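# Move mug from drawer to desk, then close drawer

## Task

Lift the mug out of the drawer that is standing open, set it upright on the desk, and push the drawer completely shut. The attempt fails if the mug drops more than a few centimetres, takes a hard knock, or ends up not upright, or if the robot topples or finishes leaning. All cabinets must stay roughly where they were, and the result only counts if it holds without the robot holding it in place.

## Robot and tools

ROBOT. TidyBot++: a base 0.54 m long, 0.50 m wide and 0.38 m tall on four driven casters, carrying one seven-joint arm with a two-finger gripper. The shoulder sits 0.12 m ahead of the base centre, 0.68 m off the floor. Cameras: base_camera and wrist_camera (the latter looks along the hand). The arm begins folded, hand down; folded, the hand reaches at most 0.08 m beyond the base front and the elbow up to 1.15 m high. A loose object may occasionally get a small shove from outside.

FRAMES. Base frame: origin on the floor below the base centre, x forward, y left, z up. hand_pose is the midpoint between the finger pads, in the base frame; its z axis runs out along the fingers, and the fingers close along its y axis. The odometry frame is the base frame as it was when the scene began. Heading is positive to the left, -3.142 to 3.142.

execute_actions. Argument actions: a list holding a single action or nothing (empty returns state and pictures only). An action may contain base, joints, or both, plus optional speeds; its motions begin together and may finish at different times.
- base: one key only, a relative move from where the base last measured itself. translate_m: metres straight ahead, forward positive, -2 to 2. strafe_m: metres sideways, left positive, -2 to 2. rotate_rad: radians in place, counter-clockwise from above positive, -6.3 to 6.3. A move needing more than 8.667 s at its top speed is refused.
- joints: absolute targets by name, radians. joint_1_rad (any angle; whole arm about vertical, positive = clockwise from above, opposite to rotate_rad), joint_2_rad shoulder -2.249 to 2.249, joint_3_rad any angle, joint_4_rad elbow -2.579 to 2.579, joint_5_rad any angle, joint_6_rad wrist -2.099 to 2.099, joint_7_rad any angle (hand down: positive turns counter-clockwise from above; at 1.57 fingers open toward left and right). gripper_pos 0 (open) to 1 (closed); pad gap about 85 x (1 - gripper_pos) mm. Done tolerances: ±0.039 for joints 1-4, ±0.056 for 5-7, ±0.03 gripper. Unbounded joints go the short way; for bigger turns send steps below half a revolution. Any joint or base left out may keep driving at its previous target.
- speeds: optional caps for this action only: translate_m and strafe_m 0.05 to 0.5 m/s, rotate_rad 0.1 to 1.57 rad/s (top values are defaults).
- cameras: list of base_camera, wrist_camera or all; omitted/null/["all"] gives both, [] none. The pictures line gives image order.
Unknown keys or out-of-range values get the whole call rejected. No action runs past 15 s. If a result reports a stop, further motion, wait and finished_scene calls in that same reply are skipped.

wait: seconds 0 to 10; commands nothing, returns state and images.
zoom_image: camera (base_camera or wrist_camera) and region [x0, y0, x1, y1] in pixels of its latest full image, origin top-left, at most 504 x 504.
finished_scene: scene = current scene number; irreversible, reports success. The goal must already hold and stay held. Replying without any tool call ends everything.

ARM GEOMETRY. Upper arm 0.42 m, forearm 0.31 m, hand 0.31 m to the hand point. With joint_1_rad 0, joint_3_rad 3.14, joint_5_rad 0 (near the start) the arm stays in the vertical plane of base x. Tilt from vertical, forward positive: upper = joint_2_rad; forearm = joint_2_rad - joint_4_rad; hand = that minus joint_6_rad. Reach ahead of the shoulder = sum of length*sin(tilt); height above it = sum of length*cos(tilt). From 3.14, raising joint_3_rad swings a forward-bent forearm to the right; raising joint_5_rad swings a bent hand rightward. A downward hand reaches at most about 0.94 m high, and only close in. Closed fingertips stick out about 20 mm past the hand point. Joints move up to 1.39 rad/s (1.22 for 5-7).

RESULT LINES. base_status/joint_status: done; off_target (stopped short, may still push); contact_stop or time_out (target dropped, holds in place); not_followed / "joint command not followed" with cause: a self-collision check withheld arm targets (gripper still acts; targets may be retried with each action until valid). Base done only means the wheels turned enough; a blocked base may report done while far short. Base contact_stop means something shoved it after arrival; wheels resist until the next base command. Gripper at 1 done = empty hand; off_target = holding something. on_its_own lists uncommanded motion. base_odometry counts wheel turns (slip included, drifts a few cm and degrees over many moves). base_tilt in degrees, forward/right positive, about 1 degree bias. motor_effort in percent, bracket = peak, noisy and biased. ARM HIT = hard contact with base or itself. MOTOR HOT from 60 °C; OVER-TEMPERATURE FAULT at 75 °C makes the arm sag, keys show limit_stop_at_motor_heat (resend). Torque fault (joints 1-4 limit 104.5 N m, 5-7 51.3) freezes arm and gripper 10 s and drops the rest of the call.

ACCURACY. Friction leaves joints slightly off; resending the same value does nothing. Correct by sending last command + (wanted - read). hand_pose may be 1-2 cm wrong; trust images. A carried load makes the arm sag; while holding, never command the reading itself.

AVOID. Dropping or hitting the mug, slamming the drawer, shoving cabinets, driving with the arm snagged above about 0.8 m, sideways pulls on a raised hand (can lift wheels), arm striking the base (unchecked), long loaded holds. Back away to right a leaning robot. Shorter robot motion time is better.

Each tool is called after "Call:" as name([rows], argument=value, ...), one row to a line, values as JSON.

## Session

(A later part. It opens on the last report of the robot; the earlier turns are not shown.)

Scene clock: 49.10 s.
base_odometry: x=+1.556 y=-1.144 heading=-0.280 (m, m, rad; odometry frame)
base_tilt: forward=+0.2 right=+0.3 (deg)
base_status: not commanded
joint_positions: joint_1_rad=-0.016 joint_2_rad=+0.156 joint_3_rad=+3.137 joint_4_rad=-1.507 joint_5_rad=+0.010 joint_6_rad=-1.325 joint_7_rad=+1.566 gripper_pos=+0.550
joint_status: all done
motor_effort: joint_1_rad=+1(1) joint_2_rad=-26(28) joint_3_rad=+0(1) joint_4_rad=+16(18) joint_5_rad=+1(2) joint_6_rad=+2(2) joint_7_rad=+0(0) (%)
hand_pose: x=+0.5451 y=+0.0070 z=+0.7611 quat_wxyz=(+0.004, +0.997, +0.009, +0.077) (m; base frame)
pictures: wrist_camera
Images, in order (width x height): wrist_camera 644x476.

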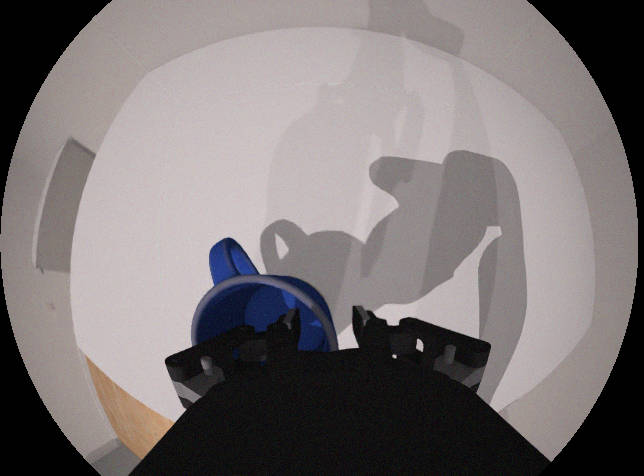

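Call:
execute_actions([
  {"joints": {"joint_4_rad": -1.27, "joint_6_rad": -1.57}},
], cameras=["wrist_camera"])

Scene clock: 50.57 s.
base_odometry: x=+1.556 y=-1.144 heading=-0.280 (m, m, rad; odometry frame)
base_tilt: forward=+0.2 right=+0.4 (deg)
base_status: not commanded
joint_positions: joint_1_rad=-0.016 joint_2_rad=+0.153 joint_3_rad=+3.137 joint_4_rad=-1.282 joint_5_rad=+0.010 joint_6_rad=-1.542 joint_7_rad=+1.566 gripper_pos=+0.550
joint_status: all done
motor_effort: joint_1_rad=+0(0) joint_2_rad=-25(27) joint_3_rad=-1(1) joint_4_rad=+16(17) joint_5_rad=+1(1) joint_6_rad=+1(2) joint_7_rad=+0(0) (%)
hand_pose: x=+0.5454 y=+0.0068 z=+0.8330 quat_wxyz=(+0.004, +0.997, +0.008, +0.082) (m; base frame)
pictures: wrist_camera
Images, in order (width x height): wrist_camera 644x476.

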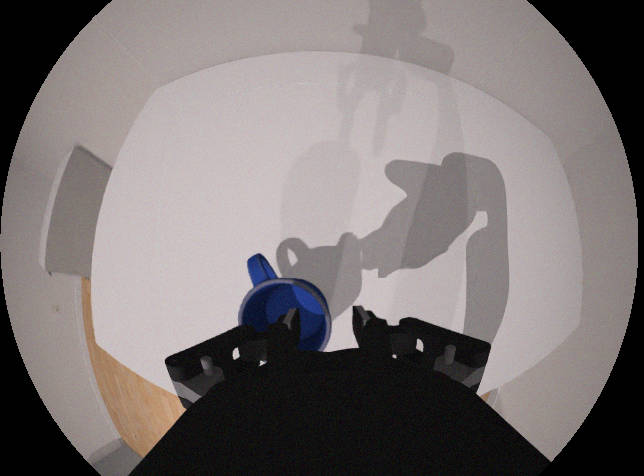

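Call:
execute_actions([
  {"base": {"rotate_rad": -0.404}, "joints": {"joint_2_rad": -0.06, "joint_4_rad": -1.27, "joint_6_rad": -1.77}, "speeds": {"rotate_rad": 0.8}},
])

Scene clock: 55.27 s.
base_odometry: x=+1.556 y=-1.144 heading=-0.683 (m, m, rad; odometry frame)
base_tilt: forward=+0.3 right=+0.3 (deg)
base_status: done
joint_positions: joint_1_rad=-0.013 joint_2_rad=-0.065 joint_3_rad=+3.135 joint_4_rad=-1.281 joint_5_rad=+0.010 joint_6_rad=-1.746 joint_7_rad=+1.566 gripper_pos=+0.550
joint_status: all done
motor_effort: joint_1_rad=+0(2) joint_2_rad=-16(28) joint_3_rad=-1(3) joint_4_rad=+15(17) joint_5_rad=+1(0) joint_6_rad=+2(3) joint_7_rad=+0(0) (%)
hand_pose: x=+0.4421 y=+0.0046 z=+0.9045 quat_wxyz=(+0.004, +0.996, +0.006, +0.090) (m; base frame)
pictures: base_camera, wrist_camera
Images, in order (width x height): base_camera 644x364, wrist_camera 644x476.

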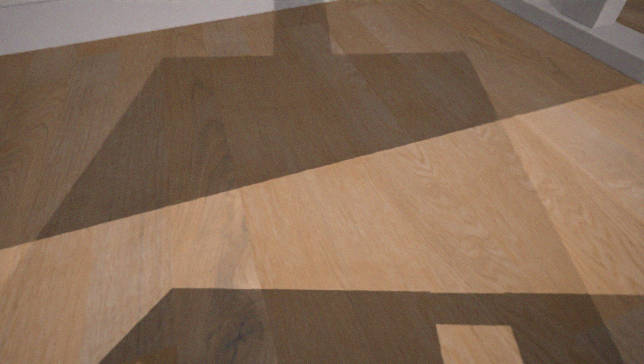

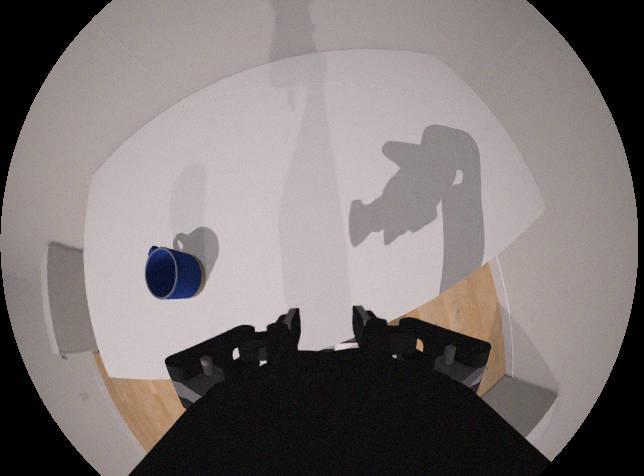

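Call:
execute_actions([
  {"base": {"translate_m": -1.196}, "joints": {"joint_6_rad": 0.6, "gripper_pos": 0.0}},
])

Scene clock: 59.97 s.
base_odometry: x=+0.629 y=-0.388 heading=-0.684 (m, m, rad; odometry frame)
base_tilt: forward=+0.2 right=+0.3 (deg)
base_status: done
joint_positions: joint_1_rad=-0.013 joint_2_rad=-0.066 joint_3_rad=+3.135 joint_4_rad=-1.276 joint_5_rad=+0.010 joint_6_rad=+0.590 joint_7_rad=+1.566 gripper_pos=+0.000
joint_status: all done
motor_effort: joint_1_rad=+0(1) joint_2_rad=-18(24) joint_3_rad=+0(0) joint_4_rad=+17(20) joint_5_rad=+1(1) joint_6_rad=+5(9) joint_7_rad=+0(0) (%)
hand_pose: x=+0.5660 y=+0.0121 z=+1.4660 quat_wxyz=(-0.008, +0.305, +0.006, +0.952) (m; base frame)
pictures: base_camera, wrist_camera
Images, in order (width x height): base_camera 644x364, wrist_camera 644x476.

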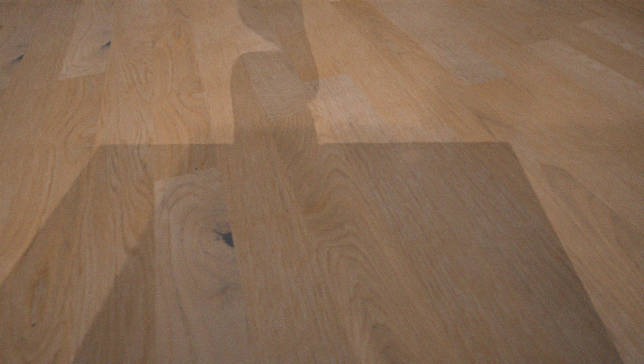

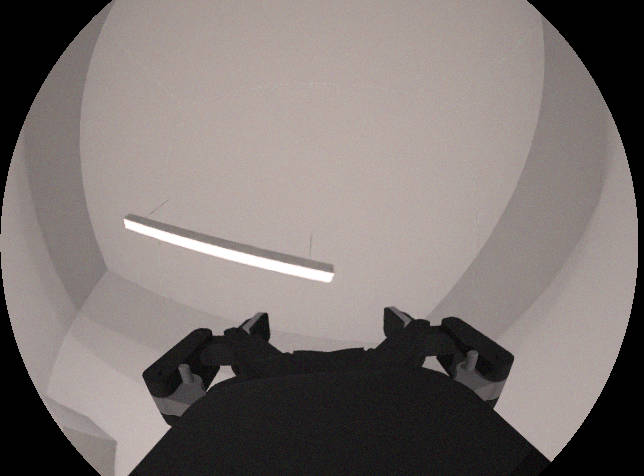

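Call:
execute_actions([
  {"base": {"rotate_rad": -1.166}, "joints": {"joint_2_rad": 0.6, "joint_4_rad": -2.264, "joint_6_rad": 1.1, "joint_1_rad": 0.0, "joint_7_rad": 1.6}},
])

Scene clock: 62.57 s.
base_odometry: x=+0.629 y=-0.388 heading=-1.850 (m, m, rad; odometry frame)
base_tilt: forward=+0.2 right=+0.4 (deg)
base_status: done
joint_positions: joint_1_rad=+0.004 joint_2_rad=+0.587 joint_3_rad=+3.129 joint_4_rad=-2.251 joint_5_rad=+0.009 joint_6_rad=+1.070 joint_7_rad=+1.566 gripper_pos=+0.000
joint_status: all done
motor_effort: joint_1_rad=+0(3) joint_2_rad=-34(41) joint_3_rad=-1(4) joint_4_rad=+9(18) joint_5_rad=+1(0) joint_6_rad=+9(10) joint_7_rad=+0(0) (%)
hand_pose: x=+0.7510 y=+0.0078 z=+0.6709 quat_wxyz=(-0.008, +0.773, +0.003, +0.634) (m; base frame)
pictures: base_camera, wrist_camera
Images, in order (width x height): base_camera 644x364, wrist_camera 644x476.

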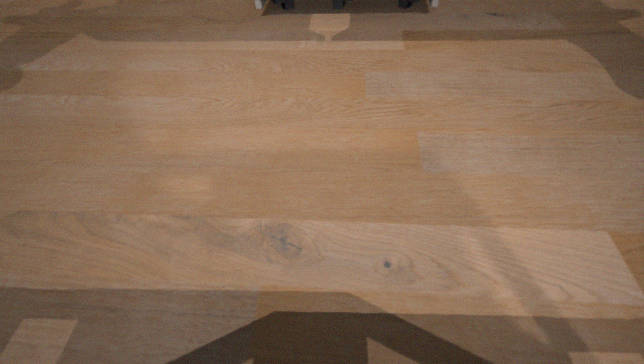

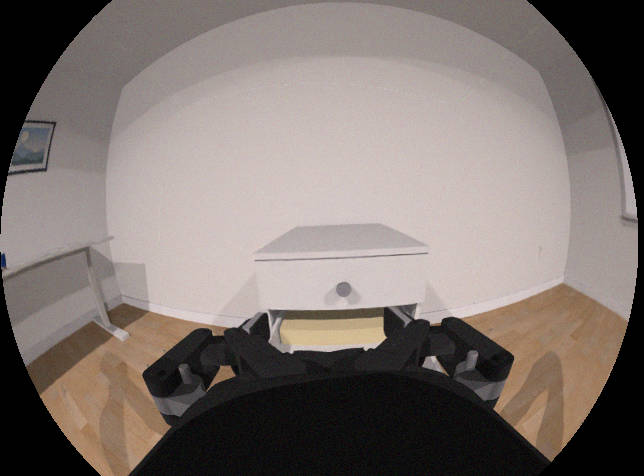

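Call:
execute_actions([
  {"base": {"translate_m": -0.1}, "joints": {"joint_6_rad": 0.8}},
], cameras=[])

Call:
execute_actions([
  {"base": {"rotate_rad": -0.045}, "joints": {"joint_2_rad": 1.15, "joint_4_rad": -2.27, "joint_6_rad": 1.45}},
])

Scene clock: 64.63 s.
base_odometry: x=+0.657 y=-0.292 heading=-1.851 (m, m, rad; odometry frame)
base_tilt: forward=+0.3 right=+0.3 (deg)
base_status: done
joint_positions: joint_1_rad=+0.004 joint_2_rad=+0.599 joint_3_rad=+3.129 joint_4_rad=-2.260 joint_5_rad=+0.009 joint_6_rad=+0.812 joint_7_rad=+1.566 gripper_pos=+0.000
joint_status: all done
motor_effort: joint_1_rad=+0(0) joint_2_rad=-33(36) joint_3_rad=-1(1) joint_4_rad=+8(10) joint_5_rad=+1(1) joint_6_rad=+7(8) joint_7_rad=+0(0) (%)
hand_pose: x=+0.7202 y=+0.0077 z=+0.5847 quat_wxyz=(-0.007, +0.854, +0.003, +0.520) (m; base frame)
pictures: none
No camera images: the call's "cameras" was empty. Leave "cameras" out to get every camera's image.

Scene clock: 66.40 s.
base_odometry: x=+0.657 y=-0.292 heading=-1.896 (m, m, rad; odometry frame)
base_tilt: forward=+0.3 right=+0.3 (deg)
base_status: done
joint_positions: joint_1_rad=+0.005 joint_2_rad=+1.141 joint_3_rad=+3.129 joint_4_rad=-2.260 joint_5_rad=+0.009 joint_6_rad=+1.421 joint_7_rad=+1.566 gripper_pos=+0.000
joint_status: all done
motor_effort: joint_1_rad=+0(2) joint_2_rad=-37(39) joint_3_rad=-1(3) joint_4_rad=-1(9) joint_5_rad=+1(2) joint_6_rad=+7(7) joint_7_rad=+0(0) (%)
hand_pose: x=+0.7064 y=+0.0073 z=+0.4300 quat_wxyz=(-0.009, +0.836, -0.002, +0.549) (m; base frame)
pictures: base_camera, wrist_camera
Images, in order (width x height): base_camera 644x364, wrist_camera 644x476.

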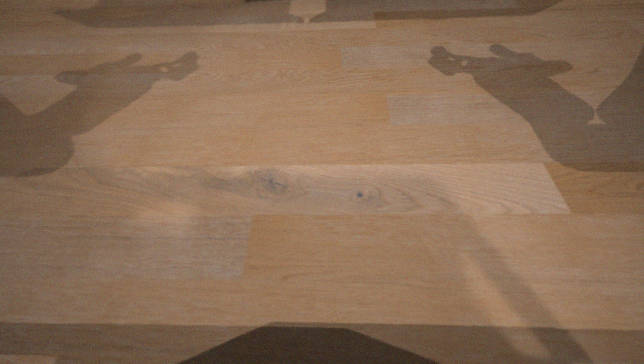

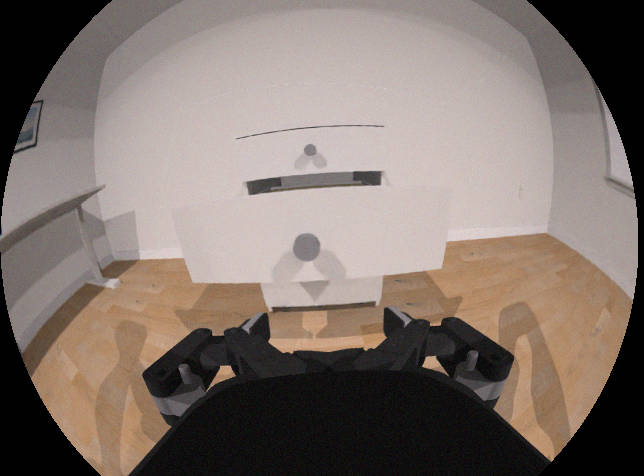

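Call:
execute_actions([
  {"base": {"strafe_m": 0.022}, "joints": {"joint_7_rad": 1.67}},
], cameras=[])

Call:
execute_actions([
  {"base": {"translate_m": 0.11}, "speeds": {"translate_m": 0.25}},
])

Scene clock: 68.50 s.
base_odometry: x=+0.678 y=-0.299 heading=-1.896 (m, m, rad; odometry frame)
base_tilt: forward=+0.3 right=+0.3 (deg)
base_status: done
joint_positions: joint_1_rad=-0.003 joint_2_rad=+1.141 joint_3_rad=+3.129 joint_4_rad=-2.260 joint_5_rad=+0.009 joint_6_rad=+1.422 joint_7_rad=+1.633 gripper_pos=+0.000
joint_status: all done
motor_effort: joint_1_rad=+0(3) joint_2_rad=-37(38) joint_3_rad=-2(3) joint_4_rad=-1(0) joint_5_rad=+1(2) joint_6_rad=+7(8) joint_7_rad=+0(0) (%)
hand_pose: x=+0.7063 y=+0.0120 z=+0.4301 quat_wxyz=(+0.007, +0.835, +0.030, +0.549) (m; base frame)
pictures: none
No camera images: the call's "cameras" was empty. Leave "cameras" out to get every camera's image.

Scene clock: 69.80 s.
base_odometry: x=+0.643 y=-0.403 heading=-1.895 (m, m, rad; odometry frame)
base_tilt: forward=+0.3 right=+0.3 (deg)
base_status: done
joint_positions: joint_1_rad=-0.003 joint_2_rad=+1.141 joint_3_rad=+3.129 joint_4_rad=-2.262 joint_5_rad=+0.009 joint_6_rad=+1.423 joint_7_rad=+1.633 gripper_pos=+0.000
joint_status: not commanded
motor_effort: joint_1_rad=+0(0) joint_2_rad=-37(39) joint_3_rad=-1(2) joint_4_rad=+0(1) joint_5_rad=+1(1) joint_6_rad=+8(8) joint_7_rad=+0(0) (%)
hand_pose: x=+0.7058 y=+0.0120 z=+0.4300 quat_wxyz=(+0.007, +0.835, +0.030, +0.549) (m; base frame)
pictures: base_camera, wrist_camera
Images, in order (width x height): base_camera 644x364, wrist_camera 644x476.

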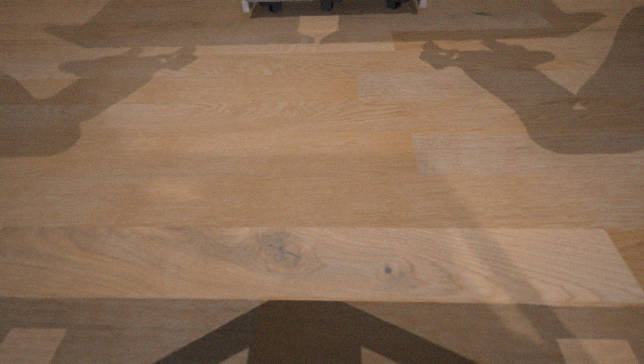

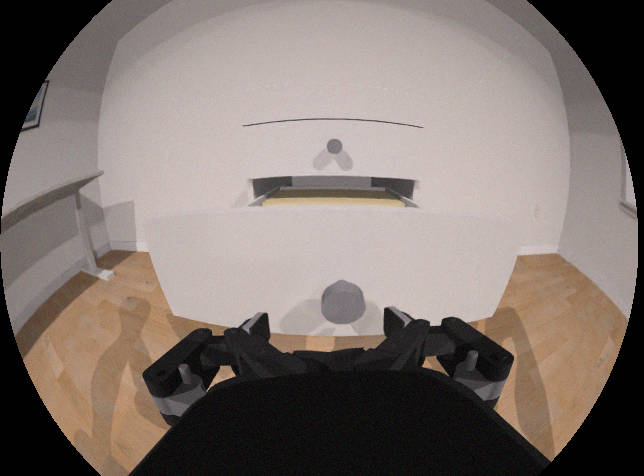

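Call:
execute_actions([
  {"base": {"strafe_m": -0.013}},
], cameras=[])

Call:
execute_actions([
  {"base": {"translate_m": 0.05}, "speeds": {"translate_m": 0.08}},
])

Scene clock: 71.10 s.
base_odometry: x=+0.630 y=-0.399 heading=-1.895 (m, m, rad; odometry frame)
base_tilt: forward=+0.3 right=+0.4 (deg)
base_status: done
joint_positions: joint_1_rad=+0.002 joint_2_rad=+1.141 joint_3_rad=+3.129 joint_4_rad=-2.262 joint_5_rad=+0.009 joint_6_rad=+1.423 joint_7_rad=+1.633 gripper_pos=+0.000
joint_status: not commanded
motor_effort: joint_1_rad=+0(3) joint_2_rad=-37(39) joint_3_rad=-2(3) joint_4_rad=+0(0) joint_5_rad=+1(2) joint_6_rad=+8(7) joint_7_rad=+0(0) (%)
hand_pose: x=+0.7059 y=+0.0089 z=+0.4300 quat_wxyz=(+0.008, +0.835, +0.027, +0.549) (m; base frame)
pictures: none
No camera images: the call's "cameras" was empty. Leave "cameras" out to get every camera's image.

Scene clock: 72.23 s.
base_odometry: x=+0.614 y=-0.446 heading=-1.895 (m, m, rad; odometry frame)
base_tilt: forward=+0.2 right=+0.3 (deg)
base_status: done
joint_positions: joint_1_rad=+0.002 joint_2_rad=+1.143 joint_3_rad=+3.129 joint_4_rad=-2.278 joint_5_rad=+0.009 joint_6_rad=+1.423 joint_7_rad=+1.633 gripper_pos=+0.000
joint_status: not commanded
motor_effort: joint_1_rad=+0(1) joint_2_rad=-38(40) joint_3_rad=-2(2) joint_4_rad=-1(6) joint_5_rad=+1(2) joint_6_rad=+8(9) joint_7_rad=+0(0) (%)
hand_pose: x=+0.6986 y=+0.0089 z=+0.4256 quat_wxyz=(+0.008, +0.840, +0.028, +0.541) (m; base frame)
pictures: base_camera, wrist_camera
Images, in order (width x height): base_camera 644x364, wrist_camera 644x476.

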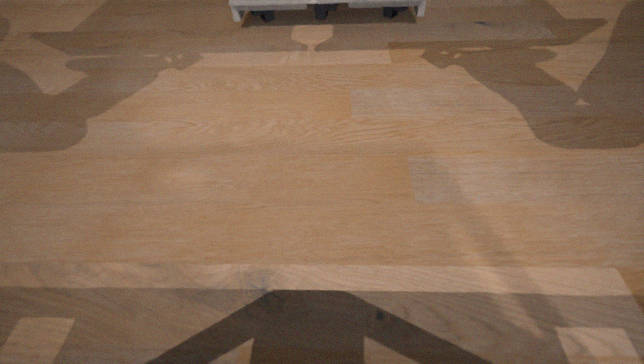

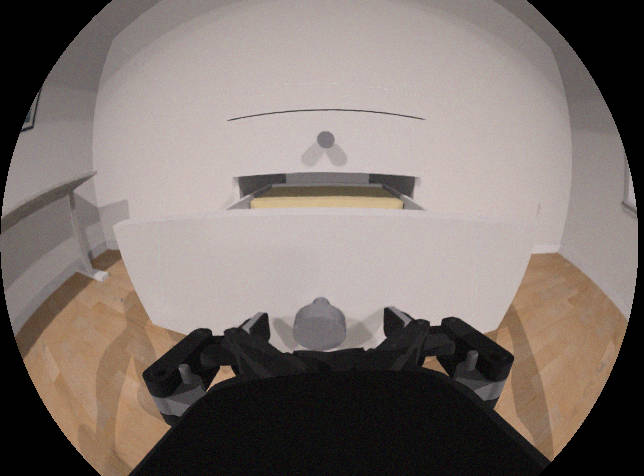

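Call:
execute_actions([
  {"base": {"translate_m": 0.2}, "speeds": {"translate_m": 0.1}},
])

Scene clock: 74.90 s.
base_odometry: x=+0.550 y=-0.636 heading=-1.896 (m, m, rad; odometry frame)
base_tilt: forward=+0.3 right=+0.3 (deg)
base_status: done
joint_positions: joint_1_rad=+0.002 joint_2_rad=+1.144 joint_3_rad=+3.129 joint_4_rad=-2.285 joint_5_rad=+0.009 joint_6_rad=+1.423 joint_7_rad=+1.633 gripper_pos=+0.000
joint_status: not commanded
motor_effort: joint_1_rad=+0(2) joint_2_rad=-37(39) joint_3_rad=-2(2) joint_4_rad=+0(5) joint_5_rad=+1(2) joint_6_rad=+7(9) joint_7_rad=+0(0) (%)
hand_pose: x=+0.6948 y=+0.0089 z=+0.4232 quat_wxyz=(+0.008, +0.843, +0.028, +0.537) (m; base frame)
pictures: base_camera, wrist_camera
Images, in order (width x height): base_camera 644x364, wrist_camera 644x476.

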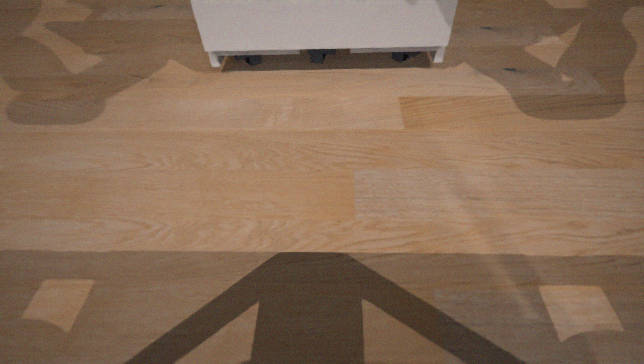

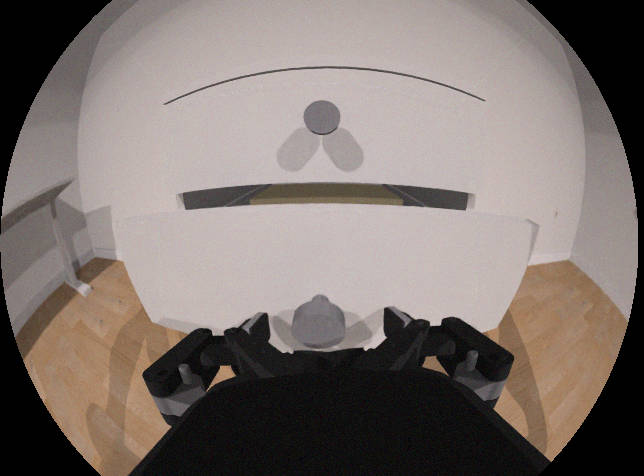

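Call:
execute_actions([
  {"base": {"translate_m": 0.06}, "speeds": {"translate_m": 0.07}},
])

Scene clock: 76.60 s.
base_odometry: x=+0.531 y=-0.693 heading=-1.896 (m, m, rad; odometry frame)
base_tilt: forward=+0.3 right=+0.3 (deg)
base_status: done
joint_positions: joint_1_rad=+0.002 joint_2_rad=+1.145 joint_3_rad=+3.129 joint_4_rad=-2.278 joint_5_rad=+0.009 joint_6_rad=+1.423 joint_7_rad=+1.633 gripper_pos=+0.000
joint_status: not commanded
motor_effort: joint_1_rad=+0(1) joint_2_rad=-38(40) joint_3_rad=-1(2) joint_4_rad=-1(4) joint_5_rad=+1(2) joint_6_rad=+8(10) joint_7_rad=+0(0) (%)
hand_pose: x=+0.6977 y=+0.0089 z=+0.4241 quat_wxyz=(+0.008, +0.841, +0.028, +0.540) (m; base frame)
pictures: base_camera, wrist_camera
Images, in order (width x height): base_camera 644x364, wrist_camera 644x476.

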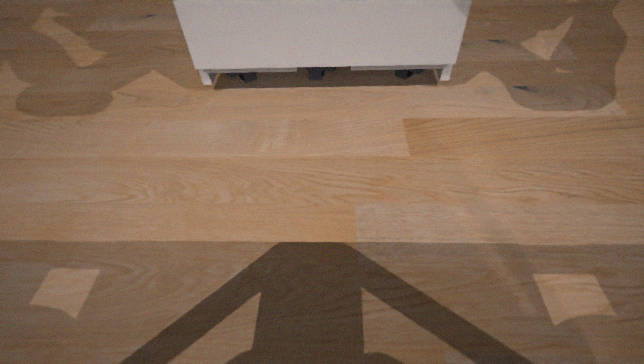

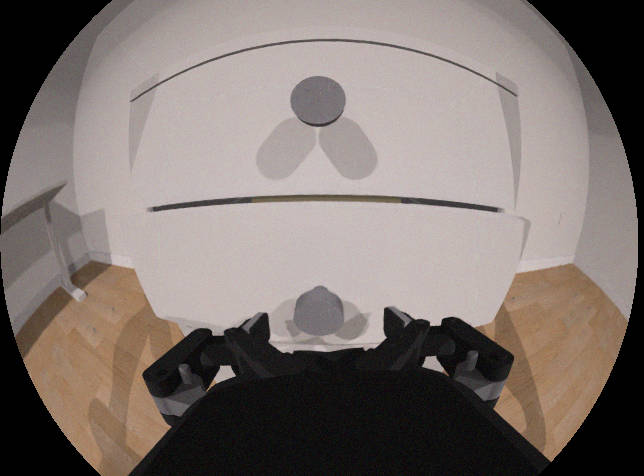

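Call:
execute_actions([
  {"base": {"translate_m": 0.03}, "speeds": {"translate_m": 0.05}},
])

Scene clock: 77.90 s.
base_odometry: x=+0.521 y=-0.721 heading=-1.896 (m, m, rad; odometry frame)
base_tilt: forward=+0.2 right=+0.3 (deg)
base_status: done
joint_positions: joint_1_rad=+0.002 joint_2_rad=+1.145 joint_3_rad=+3.129 joint_4_rad=-2.278 joint_5_rad=+0.009 joint_6_rad=+1.423 joint_7_rad=+1.633 gripper_pos=+0.000
joint_status: not commanded
motor_effort: joint_1_rad=+0(1) joint_2_rad=-37(39) joint_3_rad=-1(2) joint_4_rad=-1(1) joint_5_rad=+1(2) joint_6_rad=+8(7) joint_7_rad=+0(0) (%)
hand_pose: x=+0.6979 y=+0.0089 z=+0.4242 quat_wxyz=(+0.008, +0.841, +0.028, +0.540) (m; base frame)
pictures: base_camera, wrist_camera
Images, in order (width x height): base_camera 644x364, wrist_camera 644x476.

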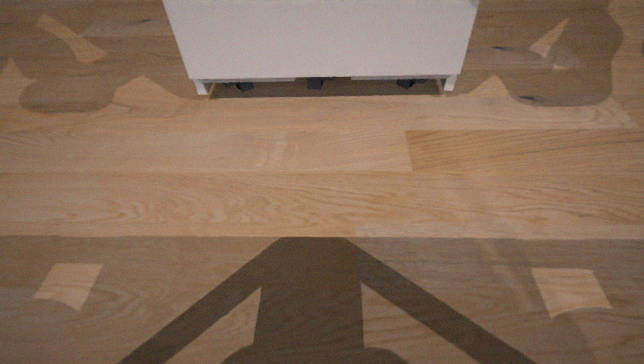

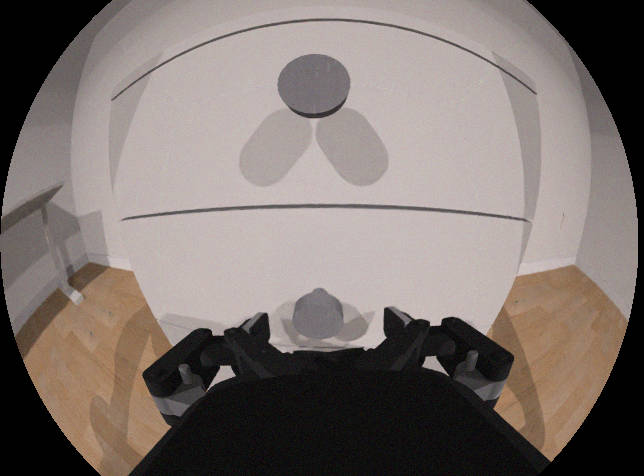

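Call:
zoom_image(camera="wrist_camera", region=[90, 170, 250, 330])

Call:
zoom_image(camera="wrist_camera", region=[420, 170, 580, 330])

Region (90, 170, 250, 330) of wrist_camera's 644x476 image, scaled by 3.150.

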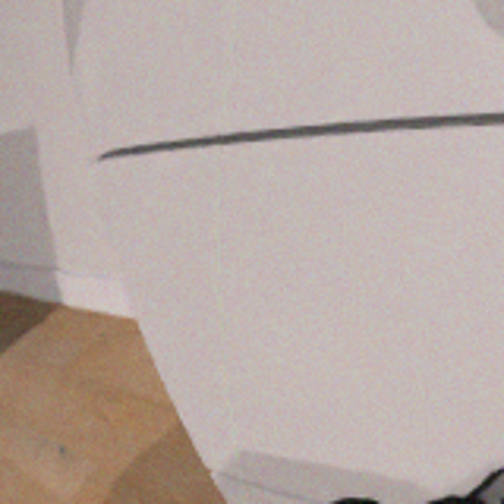

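Region (420, 170, 580, 330) of wrist_camera's 644x476 image, scaled by 3.150.

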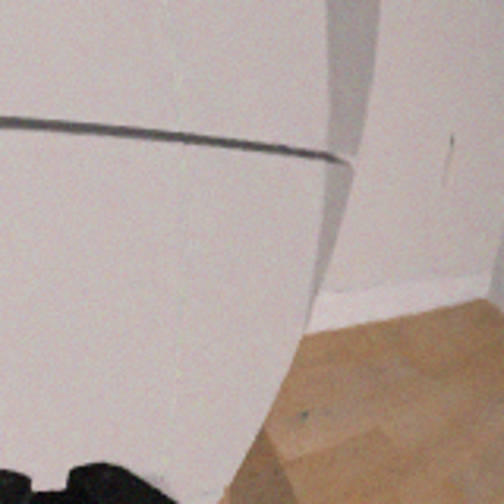

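Call:
execute_actions([
  {"joints": {"joint_4_rad": -2.22}},
])

Scene clock: 79.23 s.
base_odometry: x=+0.521 y=-0.721 heading=-1.896 (m, m, rad; odometry frame)
base_tilt: forward=+0.3 right=+0.3 (deg)
base_status: not commanded
joint_positions: joint_1_rad=+0.002 joint_2_rad=+1.149 joint_3_rad=+3.129 joint_4_rad=-2.252 joint_5_rad=+0.008 joint_6_rad=+1.423 joint_7_rad=+1.633 gripper_pos=+0.000
joint_status: all done
motor_effort: joint_1_rad=+0(0) joint_2_rad=-39(44) joint_3_rad=-1(2) joint_4_rad=+4(15) joint_5_rad=+2(3) joint_6_rad=+9(13) joint_7_rad=+0(1) (%)
hand_pose: x=+0.7080 y=+0.0086 z=+0.4274 quat_wxyz=(+0.009, +0.835, +0.027, +0.550) (m; base frame)
pictures: base_camera, wrist_camera
Images, in order (width x height): base_camera 644x364, wrist_camera 644x476.

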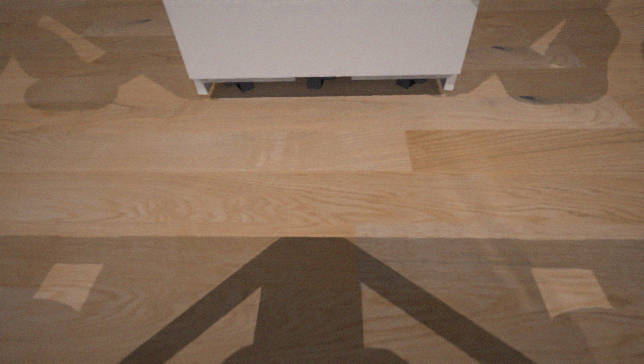

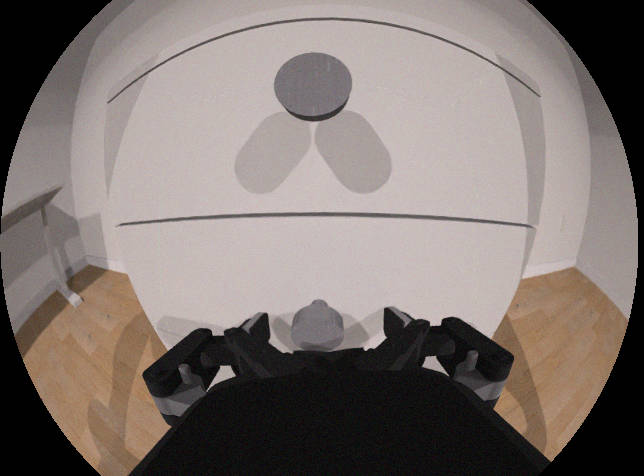

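Call:
execute_actions([
  {"joints": {"joint_4_rad": -2.19}},
])

Scene clock: 80.10 s.
base_odometry: x=+0.521 y=-0.721 heading=-1.896 (m, m, rad; odometry frame)
base_tilt: forward=+0.3 right=+0.3 (deg)
base_status: not commanded
joint_positions: joint_1_rad=+0.002 joint_2_rad=+1.150 joint_3_rad=+3.129 joint_4_rad=-2.251 joint_5_rad=+0.008 joint_6_rad=+1.423 joint_7_rad=+1.633 gripper_pos=+0.000
joint_status: joint_4_rad off_target (ended at -2.251, target -2.190)
motor_effort: joint_1_rad=+0(0) joint_2_rad=-41(41) joint_3_rad=-2(2) joint_4_rad=+8(10) joint_5_rad=+2(2) joint_6_rad=+9(10) joint_7_rad=+0(0) (%)
hand_pose: x=+0.7082 y=+0.0085 z=+0.4269 quat_wxyz=(+0.009, +0.835, +0.027, +0.550) (m; base frame)
pictures: base_camera, wrist_camera
Images, in order (width x height): base_camera 644x364, wrist_camera 644x476.

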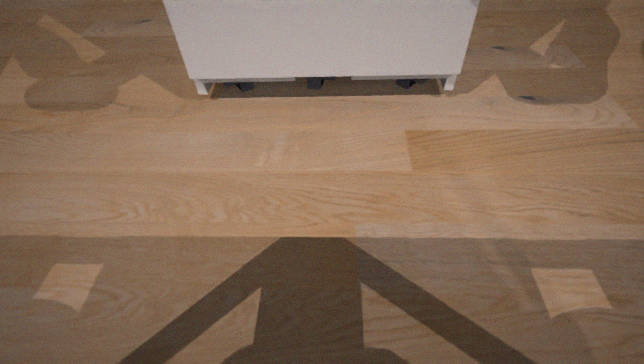

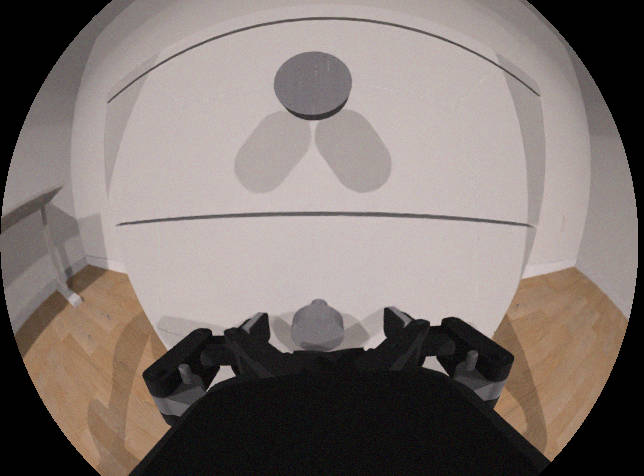

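Call:
execute_actions([
  {"base": {"translate_m": -0.3}, "joints": {"joint_4_rad": -2.26}},
])

Scene clock: 82.17 s.
base_odometry: x=+0.617 y=-0.437 heading=-1.896 (m, m, rad; odometry frame)
base_tilt: forward=+0.3 right=+0.3 (deg)
base_status: done
joint_positions: joint_1_rad=+0.002 joint_2_rad=+1.149 joint_3_rad=+3.129 joint_4_rad=-2.257 joint_5_rad=+0.008 joint_6_rad=+1.424 joint_7_rad=+1.633 gripper_pos=+0.000
joint_status: all done
motor_effort: joint_1_rad=+0(2) joint_2_rad=-38(41) joint_3_rad=-2(2) joint_4_rad=-1(5) joint_5_rad=+1(3) joint_6_rad=+8(10) joint_7_rad=+0(0) (%)
hand_pose: x=+0.7063 y=+0.0084 z=+0.4267 quat_wxyz=(+0.009, +0.836, +0.027, +0.548) (m; base frame)
pictures: base_camera, wrist_camera
Images, in order (width x height): base_camera 644x364, wrist_camera 644x476.

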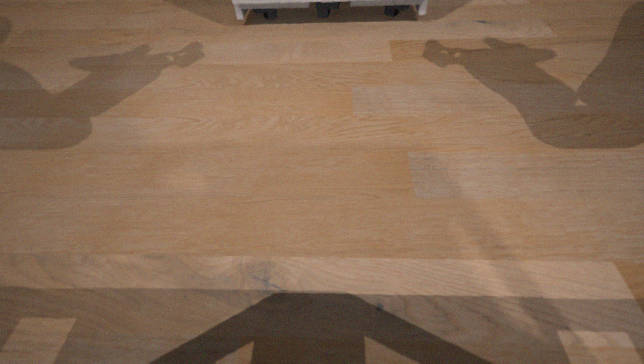

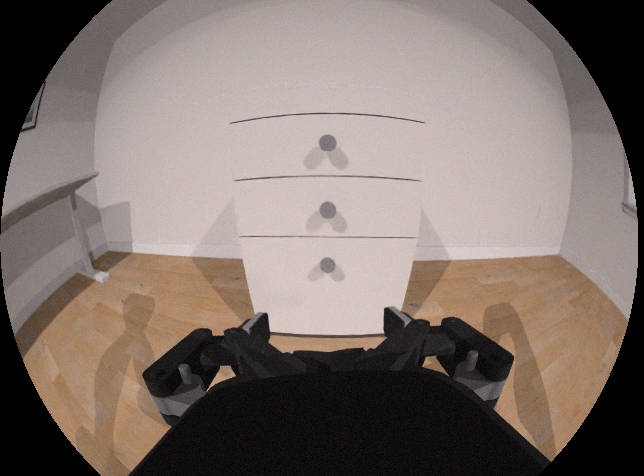

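Call:
execute_actions([
  {"joints": {"joint_2_rad": 0.45}},
], cameras=["wrist_camera"])

Scene clock: 84.37 s.
base_odometry: x=+0.617 y=-0.437 heading=-1.896 (m, m, rad; odometry frame)
base_tilt: forward=+0.2 right=+0.3 (deg)
base_status: not commanded
joint_positions: joint_1_rad=+0.002 joint_2_rad=+0.458 joint_3_rad=+3.129 joint_4_rad=-2.257 joint_5_rad=+0.008 joint_6_rad=+1.424 joint_7_rad=+1.633 gripper_pos=+0.000
joint_status: all done
motor_effort: joint_1_rad=+0(0) joint_2_rad=-30(40) joint_3_rad=-1(2) joint_4_rad=+11(11) joint_5_rad=+1(1) joint_6_rad=+8(9) joint_7_rad=+0(0) (%)
hand_pose: x=+0.7341 y=+0.0083 z=+0.8597 quat_wxyz=(+0.018, +0.601, +0.023, +0.799) (m; base frame)
pictures: wrist_camera
Images, in order (width x height): wrist_camera 644x476.

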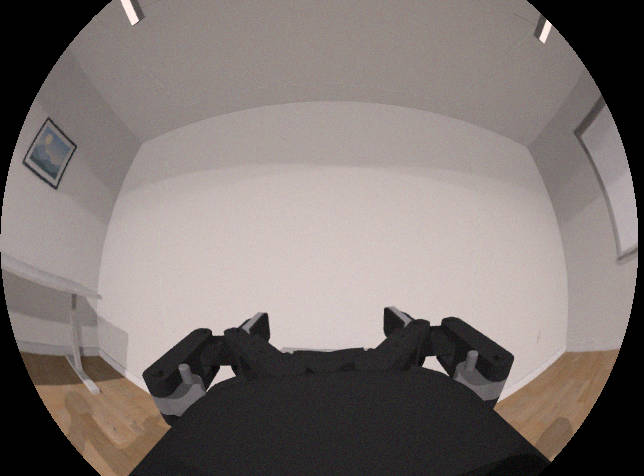

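Call:
execute_actions([
  {"joints": {"joint_1_rad": -0.8, "joint_6_rad": 1.05}},
], cameras=["wrist_camera"])

Scene clock: 86.63 s.
base_odometry: x=+0.617 y=-0.437 heading=-1.896 (m, m, rad; odometry frame)
base_tilt: forward=+0.2 right=+0.3 (deg)
base_status: not commanded
joint_positions: joint_1_rad=-0.792 joint_2_rad=+0.458 joint_3_rad=+3.129 joint_4_rad=-2.257 joint_5_rad=+0.008 joint_6_rad=+1.078 joint_7_rad=+1.633 gripper_pos=+0.000
joint_status: all done
motor_effort: joint_1_rad=+1(1) joint_2_rad=-32(32) joint_3_rad=-1(2) joint_4_rad=+11(11) joint_5_rad=+1(2) joint_6_rad=+8(7) joint_7_rad=+0(0) (%)
hand_pose: x=+0.5519 y=+0.4532 z=+0.7532 quat_wxyz=(-0.251, +0.662, +0.308, +0.636) (m; base frame)
pictures: wrist_camera
Images, in order (width x height): wrist_camera 644x476.

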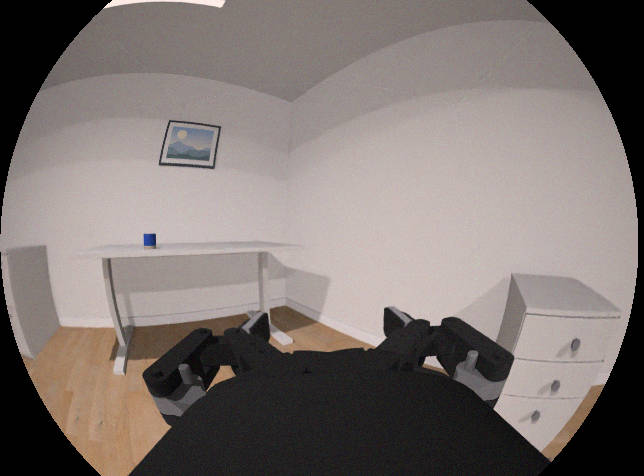

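The mug is standing on the desk and the drawer is shut.

Call:
finished_scene(scene=1)

The scene is finished: the task was done.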